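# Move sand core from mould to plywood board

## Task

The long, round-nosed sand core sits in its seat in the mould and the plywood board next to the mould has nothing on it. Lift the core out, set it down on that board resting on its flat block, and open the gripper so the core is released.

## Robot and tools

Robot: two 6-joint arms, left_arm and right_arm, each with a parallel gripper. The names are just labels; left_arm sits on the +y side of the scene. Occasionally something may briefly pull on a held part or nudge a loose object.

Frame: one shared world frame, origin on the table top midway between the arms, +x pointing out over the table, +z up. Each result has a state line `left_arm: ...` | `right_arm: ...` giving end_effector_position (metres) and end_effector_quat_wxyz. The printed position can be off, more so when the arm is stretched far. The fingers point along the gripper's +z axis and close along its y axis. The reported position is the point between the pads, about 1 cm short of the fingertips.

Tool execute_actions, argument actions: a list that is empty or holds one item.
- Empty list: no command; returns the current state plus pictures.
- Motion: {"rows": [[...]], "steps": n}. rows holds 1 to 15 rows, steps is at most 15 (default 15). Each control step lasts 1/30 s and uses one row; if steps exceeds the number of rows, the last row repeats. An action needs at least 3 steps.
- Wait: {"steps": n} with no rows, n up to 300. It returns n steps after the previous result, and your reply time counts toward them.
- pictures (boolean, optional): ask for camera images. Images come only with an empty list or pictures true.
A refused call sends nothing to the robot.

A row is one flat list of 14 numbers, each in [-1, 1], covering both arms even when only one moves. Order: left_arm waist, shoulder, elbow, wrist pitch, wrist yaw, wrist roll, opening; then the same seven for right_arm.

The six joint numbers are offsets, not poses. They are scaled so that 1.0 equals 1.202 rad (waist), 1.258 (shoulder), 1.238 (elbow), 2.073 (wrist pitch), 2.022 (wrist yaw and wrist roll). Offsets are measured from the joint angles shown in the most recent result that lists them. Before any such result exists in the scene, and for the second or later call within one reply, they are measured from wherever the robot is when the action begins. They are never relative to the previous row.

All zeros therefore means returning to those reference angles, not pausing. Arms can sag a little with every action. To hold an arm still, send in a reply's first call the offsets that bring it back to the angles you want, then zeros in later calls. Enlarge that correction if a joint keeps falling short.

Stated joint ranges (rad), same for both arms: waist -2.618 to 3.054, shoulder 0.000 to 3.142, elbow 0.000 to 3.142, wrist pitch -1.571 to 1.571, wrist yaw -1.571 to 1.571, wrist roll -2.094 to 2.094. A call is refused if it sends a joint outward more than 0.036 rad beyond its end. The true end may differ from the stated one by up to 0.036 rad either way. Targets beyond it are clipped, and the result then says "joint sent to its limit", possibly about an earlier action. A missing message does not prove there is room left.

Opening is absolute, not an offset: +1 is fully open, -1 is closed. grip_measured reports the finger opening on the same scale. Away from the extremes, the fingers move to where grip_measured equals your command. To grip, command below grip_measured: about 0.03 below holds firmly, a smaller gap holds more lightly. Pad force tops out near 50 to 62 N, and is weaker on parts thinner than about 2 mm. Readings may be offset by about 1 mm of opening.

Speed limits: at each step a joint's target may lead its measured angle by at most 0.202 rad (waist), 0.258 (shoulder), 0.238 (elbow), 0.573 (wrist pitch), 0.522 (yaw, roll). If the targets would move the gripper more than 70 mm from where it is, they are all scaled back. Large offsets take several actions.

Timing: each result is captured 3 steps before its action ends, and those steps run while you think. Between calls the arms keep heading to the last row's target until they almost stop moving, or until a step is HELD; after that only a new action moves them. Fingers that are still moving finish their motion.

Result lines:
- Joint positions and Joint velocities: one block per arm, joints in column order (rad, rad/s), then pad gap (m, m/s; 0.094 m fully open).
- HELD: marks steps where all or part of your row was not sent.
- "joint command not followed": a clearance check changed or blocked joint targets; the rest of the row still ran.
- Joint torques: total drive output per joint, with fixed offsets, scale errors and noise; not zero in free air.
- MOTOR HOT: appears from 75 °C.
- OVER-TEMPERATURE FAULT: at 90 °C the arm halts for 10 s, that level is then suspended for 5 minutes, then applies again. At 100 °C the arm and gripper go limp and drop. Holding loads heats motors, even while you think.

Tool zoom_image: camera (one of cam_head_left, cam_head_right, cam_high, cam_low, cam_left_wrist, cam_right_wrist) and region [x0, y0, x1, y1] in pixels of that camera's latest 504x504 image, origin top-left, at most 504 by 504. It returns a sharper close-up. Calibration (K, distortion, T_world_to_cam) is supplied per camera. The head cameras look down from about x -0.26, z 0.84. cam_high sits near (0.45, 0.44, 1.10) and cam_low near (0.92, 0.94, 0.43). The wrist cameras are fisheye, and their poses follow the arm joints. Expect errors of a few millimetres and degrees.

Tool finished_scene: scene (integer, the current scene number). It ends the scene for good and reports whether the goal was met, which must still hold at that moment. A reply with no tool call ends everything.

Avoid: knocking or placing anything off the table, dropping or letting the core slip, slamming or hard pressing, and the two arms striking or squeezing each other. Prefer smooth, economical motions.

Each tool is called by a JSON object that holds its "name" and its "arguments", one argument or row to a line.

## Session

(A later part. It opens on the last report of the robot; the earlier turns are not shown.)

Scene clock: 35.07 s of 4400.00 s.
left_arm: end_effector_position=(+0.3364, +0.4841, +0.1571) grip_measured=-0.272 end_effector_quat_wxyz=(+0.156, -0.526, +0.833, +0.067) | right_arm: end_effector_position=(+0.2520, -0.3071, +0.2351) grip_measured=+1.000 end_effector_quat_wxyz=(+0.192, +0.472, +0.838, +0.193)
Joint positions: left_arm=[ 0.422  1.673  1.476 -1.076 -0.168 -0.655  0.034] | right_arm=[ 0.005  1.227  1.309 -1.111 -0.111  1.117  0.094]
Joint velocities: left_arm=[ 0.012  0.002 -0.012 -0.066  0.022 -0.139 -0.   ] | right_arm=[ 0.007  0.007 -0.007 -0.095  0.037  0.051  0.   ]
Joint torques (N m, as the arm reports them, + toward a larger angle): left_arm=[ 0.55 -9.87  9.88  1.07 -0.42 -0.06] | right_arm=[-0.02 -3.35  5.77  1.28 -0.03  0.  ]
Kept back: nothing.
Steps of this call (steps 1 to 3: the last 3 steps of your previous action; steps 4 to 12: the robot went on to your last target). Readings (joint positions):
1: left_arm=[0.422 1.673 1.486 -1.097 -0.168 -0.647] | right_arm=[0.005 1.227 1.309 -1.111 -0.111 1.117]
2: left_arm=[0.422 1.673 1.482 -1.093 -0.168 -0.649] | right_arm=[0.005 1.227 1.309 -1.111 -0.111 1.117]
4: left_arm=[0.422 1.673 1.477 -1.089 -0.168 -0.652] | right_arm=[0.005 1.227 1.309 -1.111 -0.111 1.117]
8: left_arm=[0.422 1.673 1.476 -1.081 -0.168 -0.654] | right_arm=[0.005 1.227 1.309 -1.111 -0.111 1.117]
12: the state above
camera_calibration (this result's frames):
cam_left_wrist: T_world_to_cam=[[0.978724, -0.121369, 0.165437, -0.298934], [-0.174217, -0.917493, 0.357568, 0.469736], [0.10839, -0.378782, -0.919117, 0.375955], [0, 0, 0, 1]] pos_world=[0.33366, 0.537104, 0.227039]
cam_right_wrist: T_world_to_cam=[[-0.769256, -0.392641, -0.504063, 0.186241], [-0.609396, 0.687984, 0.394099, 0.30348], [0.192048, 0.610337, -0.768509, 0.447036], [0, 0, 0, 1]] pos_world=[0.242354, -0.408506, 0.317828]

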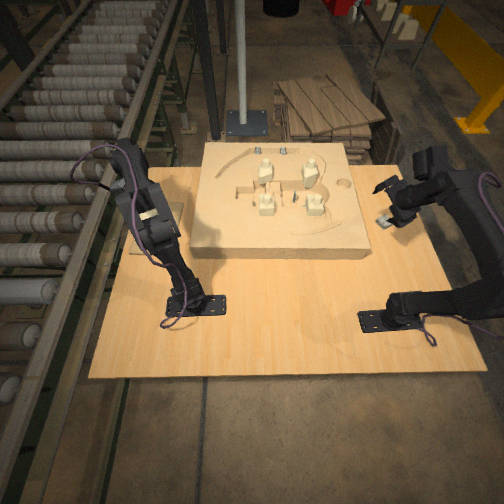

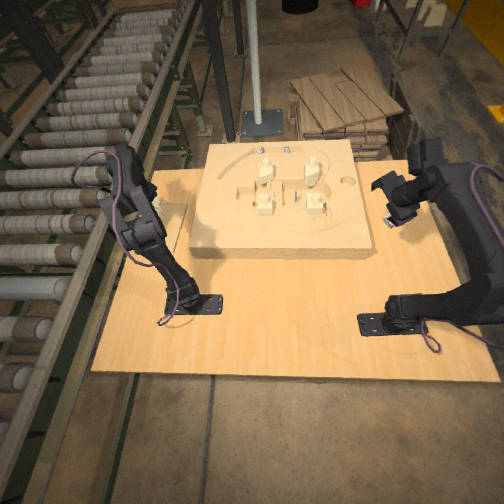

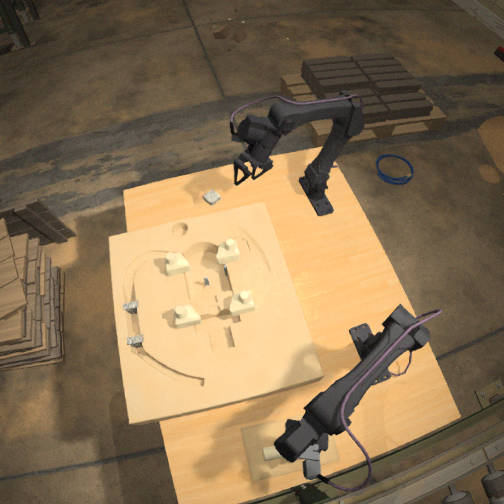

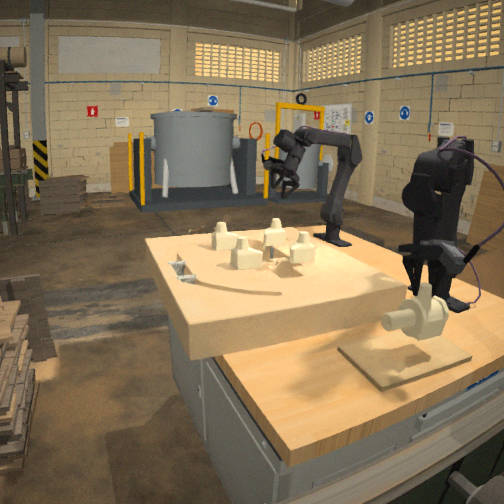

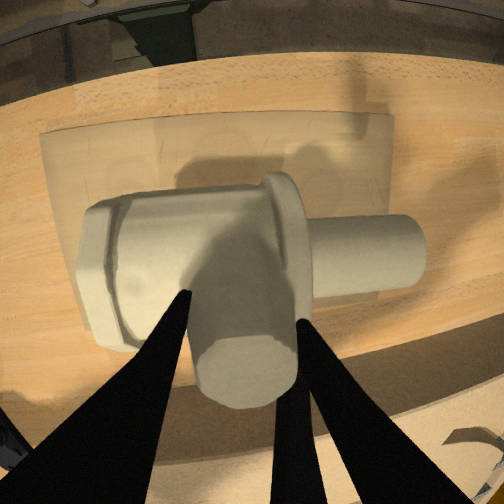

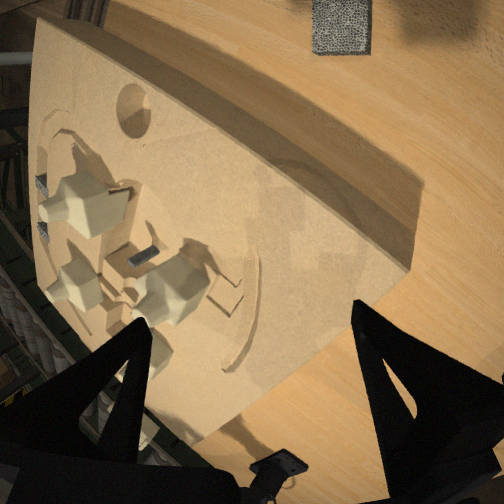

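{"name": "execute_actions", "arguments": {
  "actions": [
    {"rows": [[0.004,-0.045,0.019,0.032,-0.017,-0.003,-0.4,0,-0.01,0,0,0,0,1],[0.003,-0.045,0.015,0.035,-0.018,-0.003,-0.4,0,-0.01,0,0,0,0,1],[0.001,-0.045,0.010,0.040,-0.019,-0.003,-0.4,0,-0.01,0,0,0,0,1],[-0.001,-0.045,0.002,0.047,-0.020,-0.003,-0.4,0,-0.01,0,0,0,0,1],[-0.003,-0.045,-0.007,0.052,-0.022,-0.003,-0.4,0,-0.01,0,0,0,0,1],[-0.006,-0.045,-0.017,0.057,-0.023,-0.003,-0.4,0,-0.01,0,0,0,0,1],[-0.009,-0.045,-0.029,0.062,-0.024,-0.003,-0.4,0,-0.01,0,0,0,0,1],[-0.011,-0.045,-0.040,0.068,-0.026,-0.003,-0.4,0,-0.01,0,0,0,0,1],[-0.014,-0.045,-0.051,0.072,-0.027,-0.003,-0.4,0,-0.01,0,0,0,0,1],[-0.017,-0.045,-0.061,0.075,-0.028,-0.003,-0.4,0,-0.01,0,0,0,0,1],[-0.019,-0.045,-0.070,0.078,-0.028,-0.003,-0.4,0,-0.01,0,0,0,0,1],[-0.021,-0.045,-0.078,0.080,-0.029,-0.003,-0.4,0,-0.01,0,0,0,0,1],[-0.023,-0.045,-0.084,0.081,-0.029,-0.003,-0.4,0,-0.01,0,0,0,0,1],[-0.024,-0.045,-0.087,0.081,-0.029,-0.003,-0.4,0,-0.01,0,0,0,0,1],[-0.024,-0.045,-0.088,0.081,-0.029,-0.003,-0.4,0,-0.01,0,0,0,0,1]], "steps": 15}
  ]
}}

{"name": "execute_actions", "arguments": {
  "actions": [
    {"steps": 14}
  ],
  "pictures": true
}}

{"name": "zoom_image", "arguments": {
  "camera": "cam_low",
  "region": [330, 240, 490, 400]
}}

Scene clock: 36.93 s of 4400.00 s.
left_arm: end_effector_position=(+0.3334, +0.4826, +0.1312) grip_measured=-0.272 end_effector_quat_wxyz=(+0.150, -0.524, +0.835, +0.075) | right_arm: end_effector_position=(+0.2520, -0.3071, +0.2351) grip_measured=+1.000 end_effector_quat_wxyz=(+0.192, +0.472, +0.838, +0.193)
Joint positions: left_arm=[ 0.415  1.673  1.375 -0.989 -0.183 -0.657  0.034] | right_arm=[ 0.005  1.227  1.309 -1.111 -0.111  1.117  0.094]
Joint velocities: left_arm=[-0.081 -0.017 -0.359  0.125 -0.125  0.007  0.   ] | right_arm=[-0.002  0.007 -0.012 -0.095 -0.022 -0.022  0.   ]
Joint torques (N m, as the arm reports them, + toward a larger angle): left_arm=[-1.19 -9.93 10.04  1.06 -0.49 -0.05] | right_arm=[ 0.   -3.37  5.77  1.28 -0.03  0.  ]
Steps of this call (steps 1 to 30: the robot went on to your last target; steps 31 to 44: nothing new was sent; steps 45 to 56: the first 12 steps of this action). Readings (joint positions):
45: left_arm=[0.422 1.673 1.476 -1.074 -0.168 -0.656] | right_arm=[0.005 1.227 1.309 -1.111 -0.111 1.117]
46: left_arm=[0.422 1.673 1.476 -1.073 -0.168 -0.656] | right_arm=[0.005 1.227 1.309 -1.111 -0.111 1.117]
48: left_arm=[0.422 1.673 1.471 -1.064 -0.168 -0.656] | right_arm=[0.005 1.227 1.309 -1.111 -0.111 1.117]
52: left_arm=[0.422 1.673 1.431 -1.023 -0.173 -0.656] | right_arm=[0.005 1.227 1.309 -1.111 -0.111 1.117]
56: the state above

Scene clock: 37.40 s of 4400.00 s.
left_arm: end_effector_position=(+0.3330, +0.4776, +0.1214) grip_measured=-0.272 end_effector_quat_wxyz=(+0.146, -0.519, +0.839, +0.075) | right_arm: end_effector_position=(+0.2520, -0.3071, +0.2351) grip_measured=+1.000 end_effector_quat_wxyz=(+0.192, +0.472, +0.838, +0.193)
Joint positions: left_arm=[ 0.401  1.673  1.339 -0.962 -0.186 -0.657  0.034] | right_arm=[ 0.005  1.227  1.309 -1.111 -0.111  1.117  0.094]
Joint velocities: left_arm=[ 0.002 -0.012  0.002 -0.007  0.022  0.007 -0.   ] | right_arm=[ 0.017 -0.017  0.007 -0.037  0.037  0.007  0.   ]
Joint torques (N m, as the arm reports them, + toward a larger angle): left_arm=[-0.72 -9.89 10.2   1.   -0.53 -0.05] | right_arm=[-0.03 -3.36  5.77  1.28 -0.03 -0.01]
Kept back: nothing.
Steps of this call (steps 1 to 3: the last 3 steps of your previous action; steps 4 to 14: the robot went on to your last target). Readings (joint positions):
1: left_arm=[0.412 1.673 1.364 -0.985 -0.184 -0.657] | right_arm=[0.005 1.227 1.309 -1.111 -0.111 1.117]
2: left_arm=[0.409 1.673 1.354 -0.983 -0.184 -0.657] | right_arm=[0.005 1.227 1.309 -1.111 -0.111 1.117]
4: left_arm=[0.404 1.673 1.342 -0.982 -0.184 -0.657] | right_arm=[0.005 1.227 1.309 -1.111 -0.111 1.117]
8: left_arm=[0.401 1.673 1.339 -0.978 -0.184 -0.657] | right_arm=[0.005 1.227 1.309 -1.111 -0.111 1.117]
14: the state above
camera_calibration (this result's frames):
cam_left_wrist: T_world_to_cam=[[0.981104, -0.136065, 0.137552, -0.280878], [-0.177303, -0.916851, 0.357697, 0.476605], [0.0774446, -0.375326, -0.923652, 0.35025], [0, 0, 0, 1]] pos_world=[0.332949, 0.530217, 0.191664]
cam_right_wrist: T_world_to_cam=[[-0.769256, -0.392641, -0.504063, 0.186241], [-0.609396, 0.687984, 0.394099, 0.30348], [0.192048, 0.610337, -0.768509, 0.447036], [0, 0, 0, 1]] pos_world=[0.242354, -0.408506, 0.317828]

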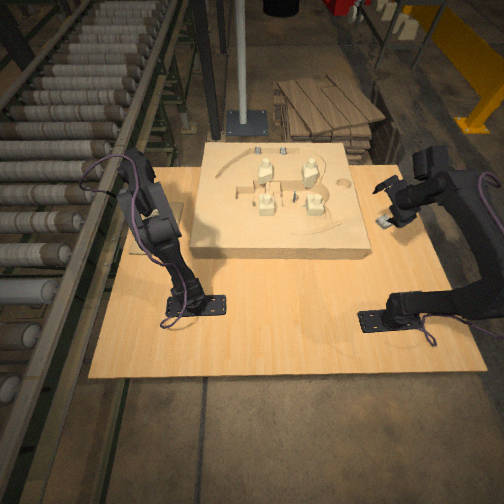

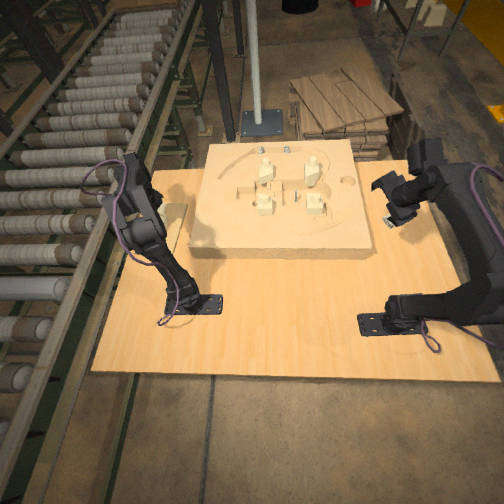

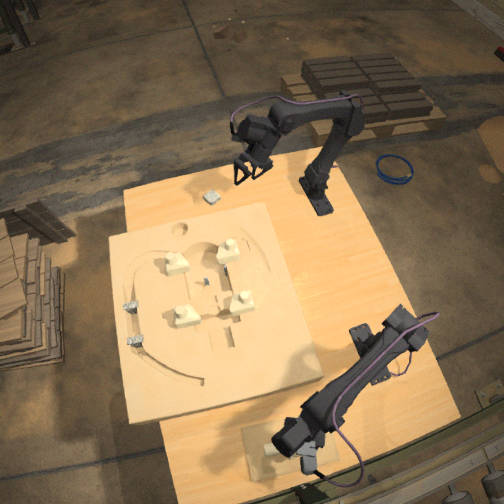

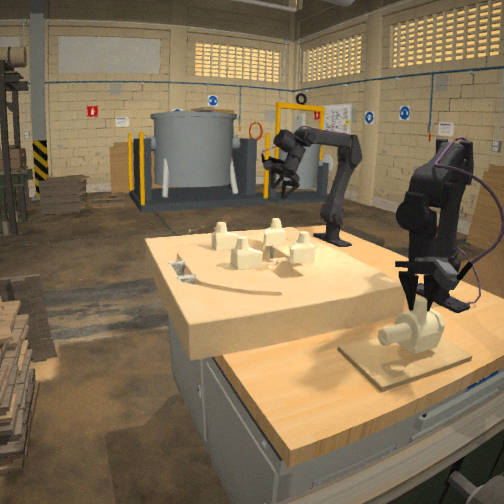

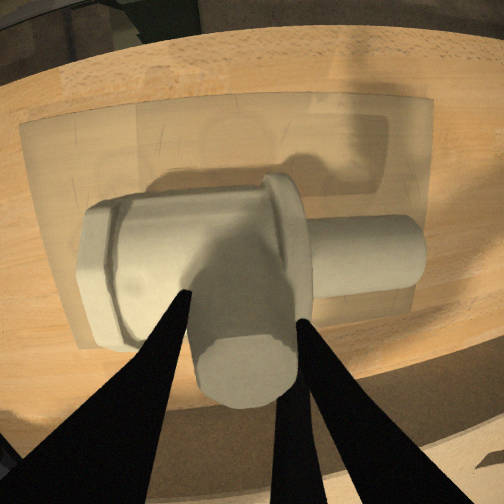

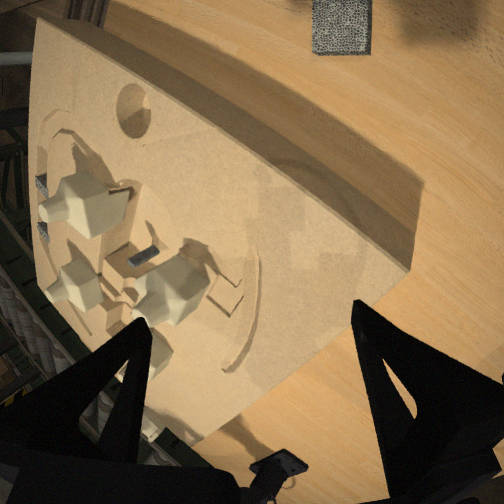

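Region (330, 240, 490, 400) of cam_low's 504x504 image, scaled by 3.150, with more detail than that image has.

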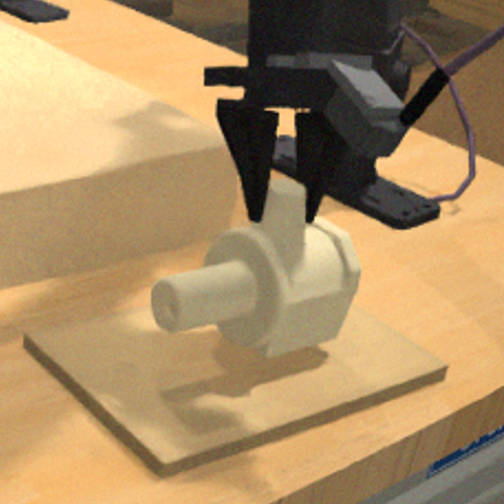

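{"name": "execute_actions", "arguments": {
  "actions": []
}}

Scene clock: 37.90 s of 4400.00 s.
left_arm: end_effector_position=(+0.3330, +0.4776, +0.1214) grip_measured=-0.272 end_effector_quat_wxyz=(+0.146, -0.519, +0.839, +0.075) | right_arm: end_effector_position=(+0.2520, -0.3071, +0.2351) grip_measured=+1.000 end_effector_quat_wxyz=(+0.192, +0.472, +0.838, +0.193)
Joint positions: left_arm=[ 0.401  1.673  1.339 -0.962 -0.186 -0.657  0.034] | right_arm=[ 0.005  1.227  1.309 -1.111 -0.111  1.117  0.094]
Joint velocities: left_arm=[-0.022 -0.012 -0.002 -0.066  0.037  0.007  0.   ] | right_arm=[-0.012 -0.012 -0.002 -0.007 -0.037 -0.007  0.   ]
Joint torques (N m, as the arm reports them, + toward a larger angle): left_arm=[-0.73 -9.87 10.19  1.01 -0.51 -0.05] | right_arm=[-0.01 -3.36  5.77  1.28 -0.04 -0.01]
Kept back: nothing.
Steps of this call (steps 1 to 15: the robot went on to your last target). Readings (joint positions):
1: left_arm=[0.401 1.673 1.339 -0.962 -0.186 -0.657] | right_arm=[0.005 1.227 1.309 -1.111 -0.111 1.117]
2: left_arm=[0.401 1.673 1.339 -0.962 -0.186 -0.657] | right_arm=[0.005 1.227 1.309 -1.111 -0.111 1.117]
4: left_arm=[0.401 1.673 1.339 -0.962 -0.186 -0.657] | right_arm=[0.005 1.227 1.309 -1.111 -0.111 1.117]
8: left_arm=[0.401 1.673 1.339 -0.962 -0.186 -0.657] | right_arm=[0.005 1.227 1.309 -1.111 -0.111 1.117]
15: the state above
camera_calibration (this result's frames):
cam_left_wrist: T_world_to_cam=[[0.981104, -0.136065, 0.137552, -0.280878], [-0.177303, -0.916851, 0.357697, 0.476605], [0.0774446, -0.375326, -0.923652, 0.35025], [0, 0, 0, 1]] pos_world=[0.332949, 0.530217, 0.191664]
cam_right_wrist: T_world_to_cam=[[-0.769256, -0.392641, -0.504063, 0.186241], [-0.609396, 0.687984, 0.394099, 0.30348], [0.192048, 0.610337, -0.768509, 0.447036], [0, 0, 0, 1]] pos_world=[0.242354, -0.408506, 0.317828]

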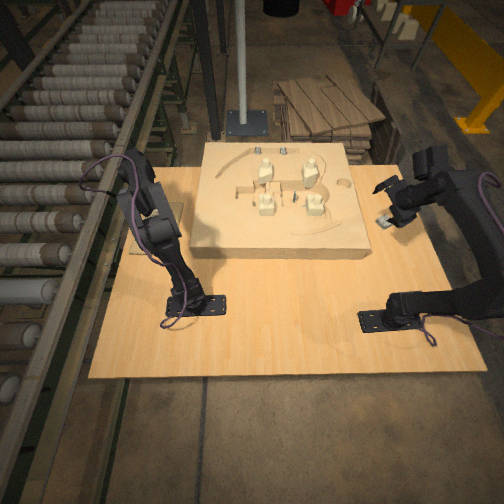

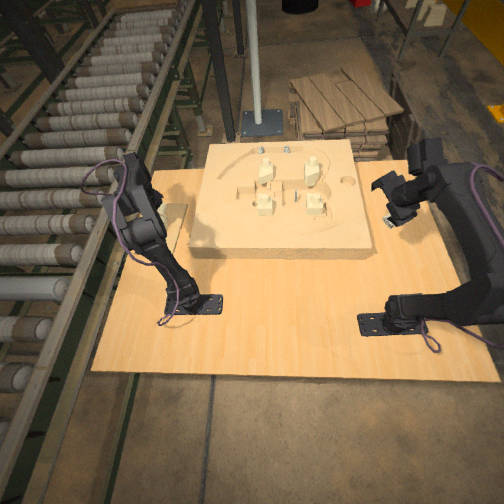

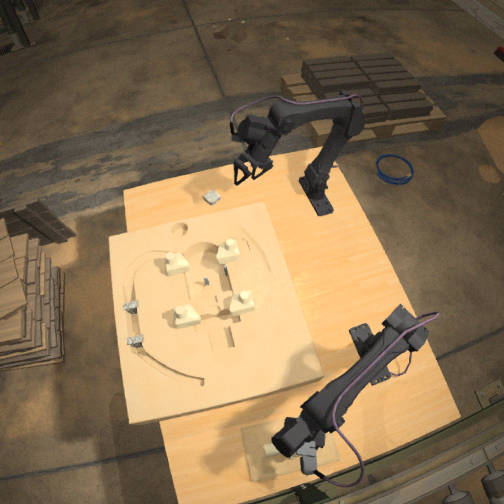

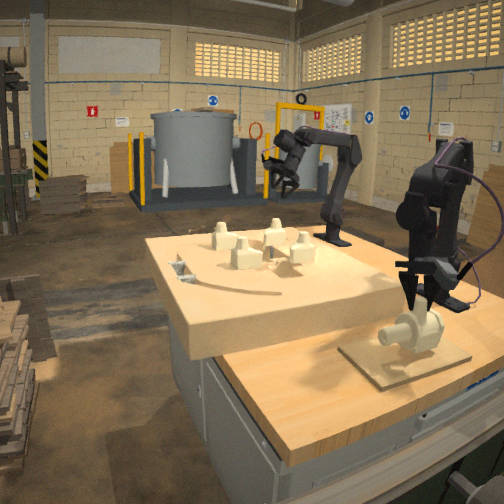

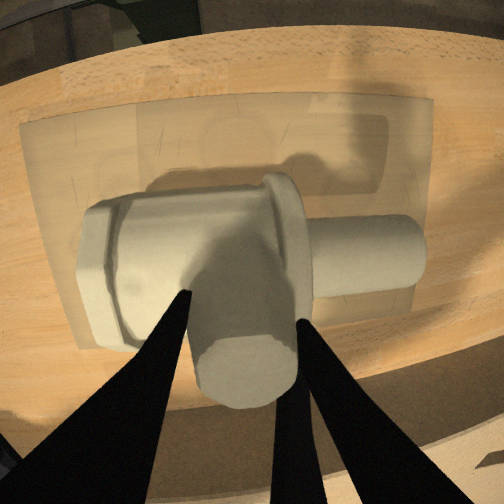

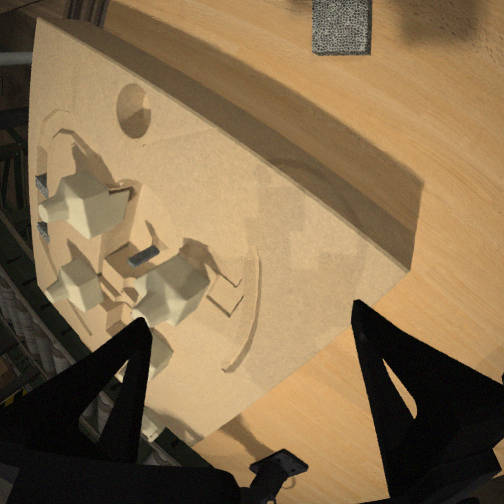

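{"name": "execute_actions", "arguments": {
  "actions": [
    {"rows": [
[-0.005,-0.045,0.020,0.028,-0.020,-0.002,-0.4, 0,-0.01,0,0,0,0,1],
[-0.005,-0.045,0.018,0.030,-0.020,-0.002,-0.4, 0,-0.01,0,0,0,0,1],
[-0.005,-0.045,0.0155,0.0315,-0.020,-0.002,-0.4, 0,-0.01,0,0,0,0,1],
[-0.005,-0.045,0.013,0.033,-0.020,-0.002,-0.4, 0,-0.01,0,0,0,0,1],
[-0.005,-0.045,0.0105,0.0345,-0.020,-0.002,-0.4, 0,-0.01,0,0,0,0,1],
[-0.005,-0.045,0.008,0.036,-0.020,-0.002,-0.4, 0,-0.01,0,0,0,0,1],
[-0.005,-0.045,0.0055,0.0375,-0.020,-0.002,-0.4, 0,-0.01,0,0,0,0,1],
[-0.005,-0.045,0.003,0.039,-0.020,-0.002,-0.4, 0,-0.01,0,0,0,0,1],
[-0.005,-0.045,0.0005,0.0405,-0.020,-0.002,-0.4, 0,-0.01,0,0,0,0,1],
[-0.005,-0.045,-0.002,0.042,-0.020,-0.002,-0.4, 0,-0.01,0,0,0,0,1],
[-0.005,-0.045,-0.0045,0.0435,-0.020,-0.002,-0.4, 0,-0.01,0,0,0,0,1],
[-0.005,-0.045,-0.007,0.045,-0.020,-0.002,-0.4, 0,-0.01,0,0,0,0,1],
[-0.005,-0.045,-0.009,0.045,-0.020,-0.002,-0.4, 0,-0.01,0,0,0,0,1],
[-0.005,-0.045,-0.010,0.045,-0.020,-0.002,-0.4, 0,-0.01,0,0,0,0,1],
[-0.005,-0.045,-0.010,0.045,-0.020,-0.002,-0.4, 0,-0.01,0,0,0,0,1]
], "steps": 15}
  ]
}}

{"name": "execute_actions", "arguments": {
  "actions": [
    {"steps": 8}
  ],
  "pictures": true
}}

Scene clock: 38.67 s of 4400.00 s.
left_arm: end_effector_position=(+0.3332, +0.4777, +0.1154) grip_measured=-0.272 end_effector_quat_wxyz=(+0.148, -0.519, +0.839, +0.075) | right_arm: end_effector_position=(+0.2520, -0.3071, +0.2351) grip_measured=+1.000 end_effector_quat_wxyz=(+0.192, +0.472, +0.838, +0.193)
Joint positions: left_arm=[ 0.401  1.673  1.314 -0.933 -0.186 -0.657  0.034] | right_arm=[ 0.005  1.227  1.309 -1.111 -0.111  1.117  0.094]
Joint velocities: left_arm=[ 0.007  0.007 -0.105  0.066  0.007 -0.037 -0.   ] | right_arm=[-0.007  0.007 -0.007  0.051  0.007  0.066  0.   ]
Joint torques (N m, as the arm reports them, + toward a larger angle): left_arm=[-0.55 -9.87  9.62  1.05 -0.5  -0.05] | right_arm=[-0.01 -3.35  5.76  1.28 -0.03  0.  ]
Steps of this call (steps 1 to 11: the robot went on to your last target; steps 12 to 23: the first 12 steps of this action). Readings (joint positions):
12: left_arm=[0.401 1.673 1.339 -0.961 -0.186 -0.657] | right_arm=[0.005 1.227 1.309 -1.111 -0.111 1.117]
13: left_arm=[0.401 1.673 1.339 -0.961 -0.186 -0.657] | right_arm=[0.005 1.227 1.309 -1.111 -0.111 1.117]
15: left_arm=[0.401 1.673 1.339 -0.958 -0.186 -0.657] | right_arm=[0.005 1.227 1.309 -1.111 -0.111 1.117]
19: left_arm=[0.401 1.673 1.329 -0.944 -0.186 -0.657] | right_arm=[0.005 1.227 1.309 -1.111 -0.111 1.117]
23: the state above

Scene clock: 38.93 s of 4400.00 s.
left_arm: end_effector_position=(+0.3316, +0.4770, +0.1124) grip_measured=-0.272 end_effector_quat_wxyz=(+0.145, -0.519, +0.839, +0.076) | right_arm: end_effector_position=(+0.2520, -0.3071, +0.2351) grip_measured=+1.000 end_effector_quat_wxyz=(+0.192, +0.472, +0.838, +0.193)
Joint positions: left_arm=[ 0.401  1.673  1.303 -0.929 -0.186 -0.657  0.034] | right_arm=[ 0.005  1.227  1.309 -1.111 -0.111  1.117  0.094]
Joint velocities: left_arm=[-0.012 -0.007 -0.027  0.095 -0.037  0.037 -0.   ] | right_arm=[-0.002  0.002 -0.002 -0.081 -0.051 -0.022  0.   ]
Joint torques (N m, as the arm reports them, + toward a larger angle): left_arm=[-0.51 -9.87  9.66  1.03 -0.51 -0.05] | right_arm=[-0.02 -3.36  5.77  1.28 -0.03 -0.01]
Kept back: nothing.
Steps of this call (steps 1 to 3: the last 3 steps of your previous action; steps 4 to 8: the robot went on to your last target). Readings (joint positions):
1: left_arm=[0.401 1.673 1.311 -0.932 -0.186 -0.657] | right_arm=[0.005 1.227 1.309 -1.111 -0.111 1.117]
2: left_arm=[0.401 1.673 1.308 -0.931 -0.186 -0.657] | right_arm=[0.005 1.227 1.309 -1.111 -0.111 1.117]
4: left_arm=[0.401 1.673 1.304 -0.930 -0.186 -0.657] | right_arm=[0.005 1.227 1.309 -1.111 -0.111 1.117]
8: the state above
camera_calibration (this result's frames):
cam_left_wrist: T_world_to_cam=[[0.981389, -0.135936, 0.135634, -0.278286], [-0.176556, -0.916513, 0.358931, 0.478463], [0.0755187, -0.376198, -0.923457, 0.342799], [0, 0, 0, 1]] pos_world=[0.331695, 0.529649, 0.18257]
cam_right_wrist: T_world_to_cam=[[-0.769256, -0.392641, -0.504063, 0.186241], [-0.609396, 0.687984, 0.394099, 0.30348], [0.192048, 0.610337, -0.768509, 0.447036], [0, 0, 0, 1]] pos_world=[0.242354, -0.408506, 0.317828]

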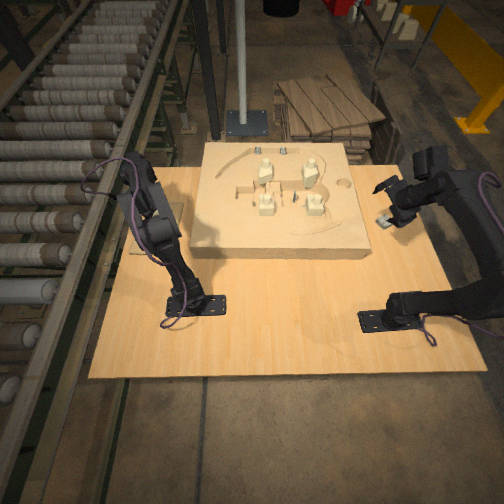

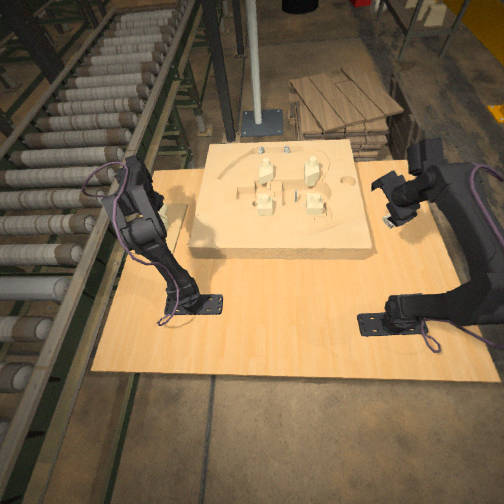

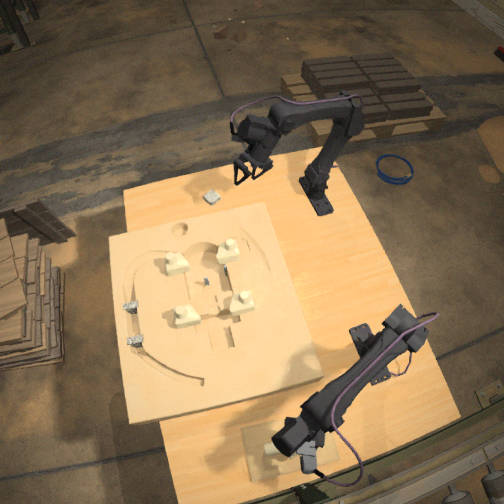

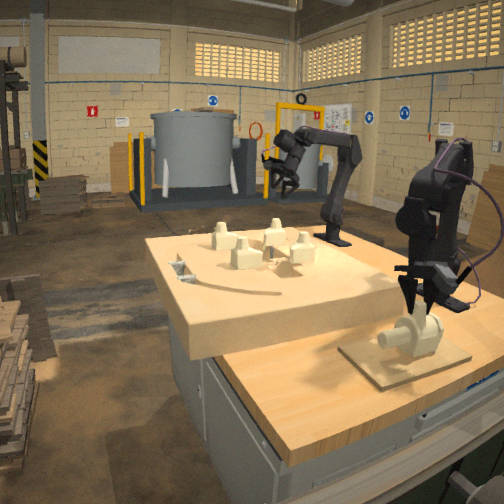

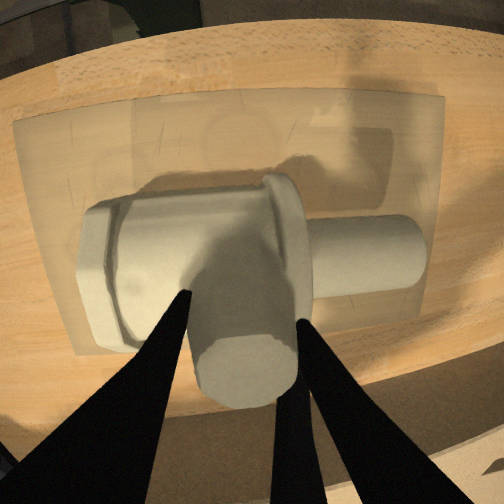

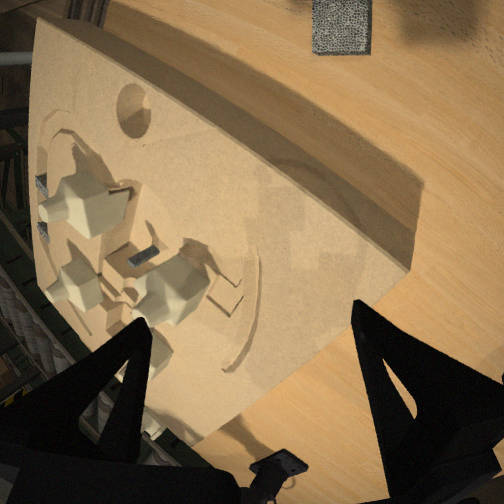

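{"name": "execute_actions", "arguments": {
  "actions": [
    {"rows": [
[-0.005,-0.045,0.017,0.031,-0.020,-0.002,-0.4, 0,-0.01,0,0,0,0,1],
[-0.005,-0.045,0.015,0.0325,-0.020,-0.002,-0.4, 0,-0.01,0,0,0,0,1],
[-0.005,-0.045,0.013,0.034,-0.020,-0.002,-0.4, 0,-0.01,0,0,0,0,1],
[-0.005,-0.045,0.011,0.0355,-0.020,-0.002,-0.4, 0,-0.01,0,0,0,0,1],
[-0.005,-0.045,0.009,0.037,-0.020,-0.002,-0.4, 0,-0.01,0,0,0,0,1],
[-0.005,-0.045,0.007,0.0385,-0.020,-0.002,-0.4, 0,-0.01,0,0,0,0,1],
[-0.005,-0.045,0.005,0.040,-0.020,-0.002,-0.4, 0,-0.01,0,0,0,0,1],
[-0.005,-0.045,0.003,0.0412,-0.020,-0.002,-0.4, 0,-0.01,0,0,0,0,1],
[-0.005,-0.045,0.001,0.0424,-0.020,-0.002,-0.4, 0,-0.01,0,0,0,0,1],
[-0.005,-0.045,-0.001,0.0436,-0.020,-0.002,-0.4, 0,-0.01,0,0,0,0,1],
[-0.005,-0.045,-0.003,0.0448,-0.020,-0.002,-0.4, 0,-0.01,0,0,0,0,1],
[-0.005,-0.045,-0.005,0.046,-0.020,-0.002,-0.4, 0,-0.01,0,0,0,0,1],
[-0.005,-0.045,-0.007,0.046,-0.020,-0.002,-0.4, 0,-0.01,0,0,0,0,1],
[-0.005,-0.045,-0.007,0.046,-0.020,-0.002,-0.4, 0,-0.01,0,0,0,0,1],
[-0.005,-0.045,-0.007,0.046,-0.020,-0.002,-0.4, 0,-0.01,0,0,0,0,1]
], "steps": 15}
  ]
}}

{"name": "execute_actions", "arguments": {
  "actions": [
    {"steps": 7}
  ]
}}

Scene clock: 39.57 s of 4400.00 s.
left_arm: end_effector_position=(+0.3343, +0.4793, +0.1102) grip_measured=-0.272 end_effector_quat_wxyz=(+0.154, -0.519, +0.837, +0.077) | right_arm: end_effector_position=(+0.2520, -0.3071, +0.2351) grip_measured=+1.000 end_effector_quat_wxyz=(+0.192, +0.472, +0.838, +0.193)
Joint positions: left_arm=[ 0.401  1.672  1.288 -0.896 -0.192 -0.657  0.034] | right_arm=[ 0.005  1.227  1.309 -1.111 -0.111  1.117  0.094]
Joint velocities: left_arm=[ 0.012 -0.042 -0.056  0.037  0.022  0.022 -0.   ] | right_arm=[ 0.002  0.002  0.007 -0.066  0.022  0.007  0.   ]
Joint torques (N m, as the arm reports them, + toward a larger angle): left_arm=[-0.46 -9.65  8.62  1.03 -0.42 -0.05] | right_arm=[-0.02 -3.35  5.77  1.28 -0.04 -0.01]
Steps of this call (steps 1 to 7: the robot went on to your last target; steps 8 to 19: the first 12 steps of this action). Readings (joint positions):
8: left_arm=[0.401 1.673 1.303 -0.923 -0.186 -0.657] | right_arm=[0.005 1.227 1.309 -1.111 -0.111 1.117]
9: left_arm=[0.401 1.673 1.303 -0.922 -0.186 -0.657] | right_arm=[0.005 1.227 1.309 -1.111 -0.111 1.117]
11: left_arm=[0.401 1.673 1.302 -0.919 -0.186 -0.657] | right_arm=[0.005 1.227 1.309 -1.111 -0.111 1.117]
15: left_arm=[0.401 1.673 1.292 -0.905 -0.187 -0.657] | right_arm=[0.005 1.227 1.309 -1.111 -0.111 1.117]
19: the state above

Scene clock: 39.80 s of 4400.00 s.
left_arm: end_effector_position=(+0.3339, +0.4792, +0.1102) grip_measured=-0.272 end_effector_quat_wxyz=(+0.156, -0.519, +0.837, +0.077) | right_arm: end_effector_position=(+0.2520, -0.3071, +0.2351) grip_measured=+1.000 end_effector_quat_wxyz=(+0.192, +0.472, +0.838, +0.193)
Joint positions: left_arm=[ 0.401  1.667  1.282 -0.891 -0.192 -0.657  0.034] | right_arm=[ 0.005  1.227  1.309 -1.111 -0.111  1.117  0.094]
Joint velocities: left_arm=[-0.002 -0.002 -0.007  0.037 -0.037 -0.007 -0.   ] | right_arm=[ 0.007  0.007  0.012 -0.022 -0.11  -0.051  0.   ]
Joint torques (N m, as the arm reports them, + toward a larger angle): left_arm=[-0.53 -9.42  8.73  1.09 -0.46 -0.05] | right_arm=[ 0.   -3.36  5.78  1.28 -0.04 -0.01]
Kept back: nothing.
Steps of this call (steps 1 to 3: the last 3 steps of your previous action; steps 4 to 7: the robot went on to your last target). Readings (joint positions):
1: left_arm=[0.401 1.671 1.286 -0.895 -0.192 -0.657] | right_arm=[0.005 1.227 1.309 -1.111 -0.111 1.117]
2: left_arm=[0.401 1.669 1.284 -0.893 -0.192 -0.657] | right_arm=[0.005 1.227 1.309 -1.111 -0.111 1.117]
4: left_arm=[0.401 1.667 1.282 -0.892 -0.192 -0.657] | right_arm=[0.005 1.227 1.309 -1.111 -0.111 1.117]
7: the state above

{"name": "execute_actions", "arguments": {
  "actions": [
    {"rows": [
[-0.004,-0.037,0.010,0.024,-0.015,-0.002,-0.4, 0,-0.01,0,0,0,0,1],
[-0.004,-0.034,0.010,0.020,-0.013,-0.002,-0.4, 0,-0.01,0,0,0,0,1],
[-0.003,-0.031,0.010,0.016,-0.011,-0.001,-0.4, 0,-0.01,0,0,0,0,1],
[-0.003,-0.028,0.010,0.012,-0.009,-0.001,-0.4, 0,-0.01,0,0,0,0,1],
[-0.002,-0.025,0.010,0.009,-0.007,-0.001,-0.4, 0,-0.01,0,0,0,0,1],
[-0.002,-0.022,0.010,0.006,-0.005,0,-0.4, 0,-0.01,0,0,0,0,1],
[-0.001,-0.019,0.010,0.003,-0.003,0,-0.4, 0,-0.01,0,0,0,0,1],
[-0.001,-0.016,0.010,0.001,-0.001,0,-0.4, 0,-0.01,0,0,0,0,1],
[0,-0.014,0.010,-0.001,0,0,-0.4, 0,-0.01,0,0,0,0,1],
[0,-0.012,0.010,-0.002,0,0,-0.4, 0,-0.01,0,0,0,0,1]
], "steps": 15}
  ],
  "pictures": true
}}

{"name": "zoom_image", "arguments": {
  "camera": "cam_low",
  "region": [330, 270, 490, 400]
}}

Scene clock: 40.57 s of 4400.00 s.
left_arm: end_effector_position=(+0.3331, +0.4781, +0.1097) grip_measured=-0.272 end_effector_quat_wxyz=(+0.153, -0.519, +0.838, +0.076) | right_arm: end_effector_position=(+0.2520, -0.3071, +0.2351) grip_measured=+1.000 end_effector_quat_wxyz=(+0.192, +0.472, +0.838, +0.193)
Joint positions: left_arm=[ 0.401  1.667  1.282 -0.896 -0.188 -0.657  0.034] | right_arm=[ 0.005  1.227  1.309 -1.111 -0.111  1.117  0.094]
Joint velocities: left_arm=[-0.012 -0.002  0.022 -0.037 -0.007  0.022 -0.   ] | right_arm=[ 0.007 -0.017 -0.002 -0.051  0.007 -0.007  0.   ]
Joint torques (N m, as the arm reports them, + toward a larger angle): left_arm=[ 0.03 -6.99  8.66  0.51 -0.16 -0.01] | right_arm=[-0.01 -3.36  5.77  1.28 -0.03 -0.01]
Steps of this call (steps 1 to 11: the robot went on to your last target; steps 12 to 23: the first 12 steps of this action). Readings (joint positions):
12: left_arm=[0.401 1.667 1.282 -0.891 -0.192 -0.657] | right_arm=[0.005 1.227 1.309 -1.111 -0.111 1.117]
13: left_arm=[0.401 1.667 1.282 -0.891 -0.192 -0.657] | right_arm=[0.005 1.227 1.309 -1.111 -0.111 1.117]
15: left_arm=[0.401 1.667 1.282 -0.892 -0.191 -0.657] | right_arm=[0.005 1.227 1.309 -1.111 -0.111 1.117]
19: left_arm=[0.401 1.667 1.282 -0.896 -0.188 -0.657] | right_arm=[0.005 1.227 1.309 -1.111 -0.111 1.117]
23: the state above
camera_calibration (this result's frames):
cam_left_wrist: T_world_to_cam=[[0.979483, -0.136558, 0.148204, -0.279662], [-0.180938, -0.919727, 0.348374, 0.484846], [0.088734, -0.368042, -0.925565, 0.332571], [0, 0, 0, 1]] pos_world=[0.332141, 0.530136, 0.180356]
cam_right_wrist: T_world_to_cam=[[-0.769256, -0.392641, -0.504063, 0.186241], [-0.609396, 0.687984, 0.394099, 0.30348], [0.192048, 0.610337, -0.768509, 0.447036], [0, 0, 0, 1]] pos_world=[0.242354, -0.408506, 0.317828]

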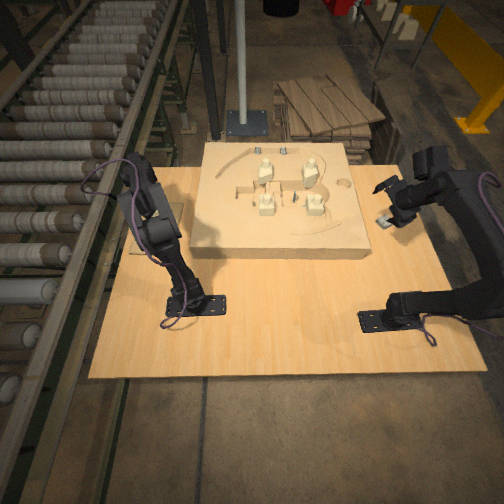

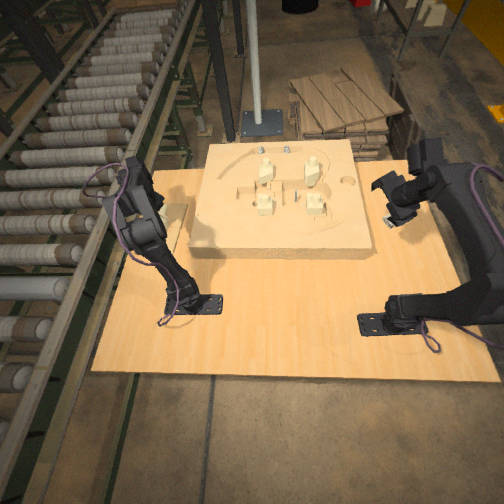

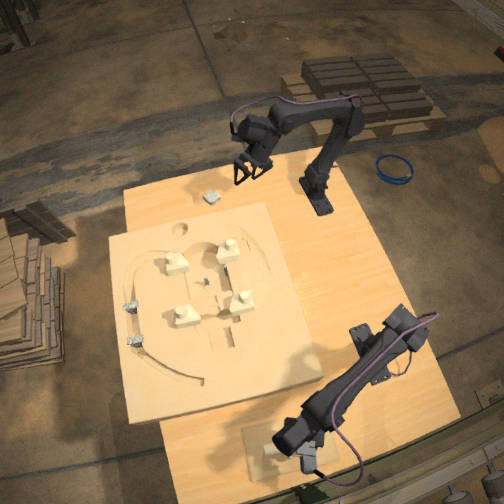

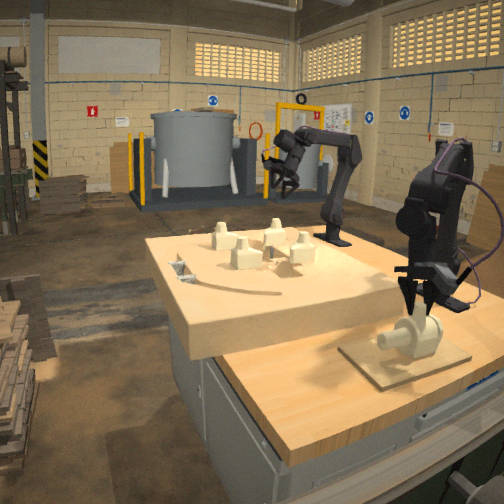

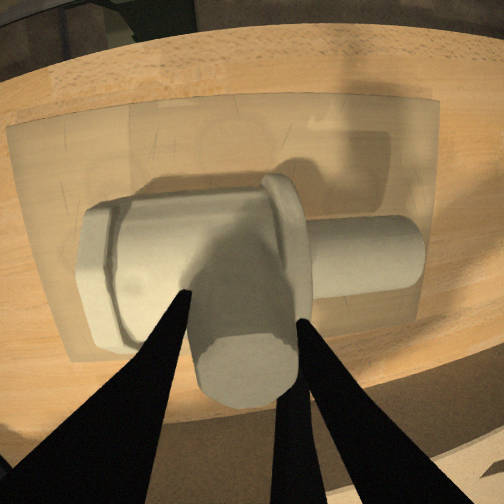

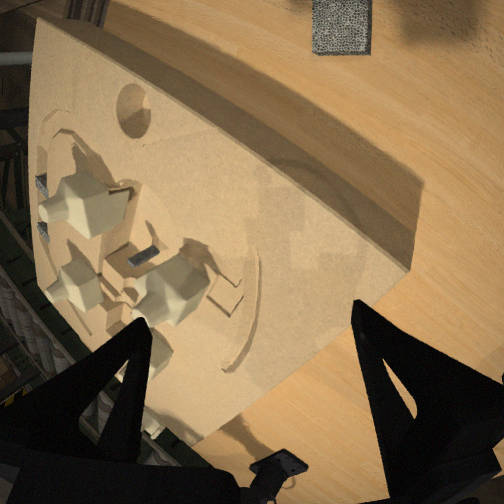

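Region (330, 270, 490, 400) of cam_low's 504x504 image, scaled by 3.150, with more detail than that image has; it fills the top 410 rows of this view, and the rest is white.

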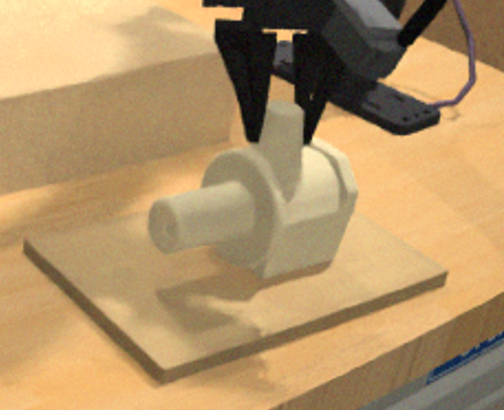

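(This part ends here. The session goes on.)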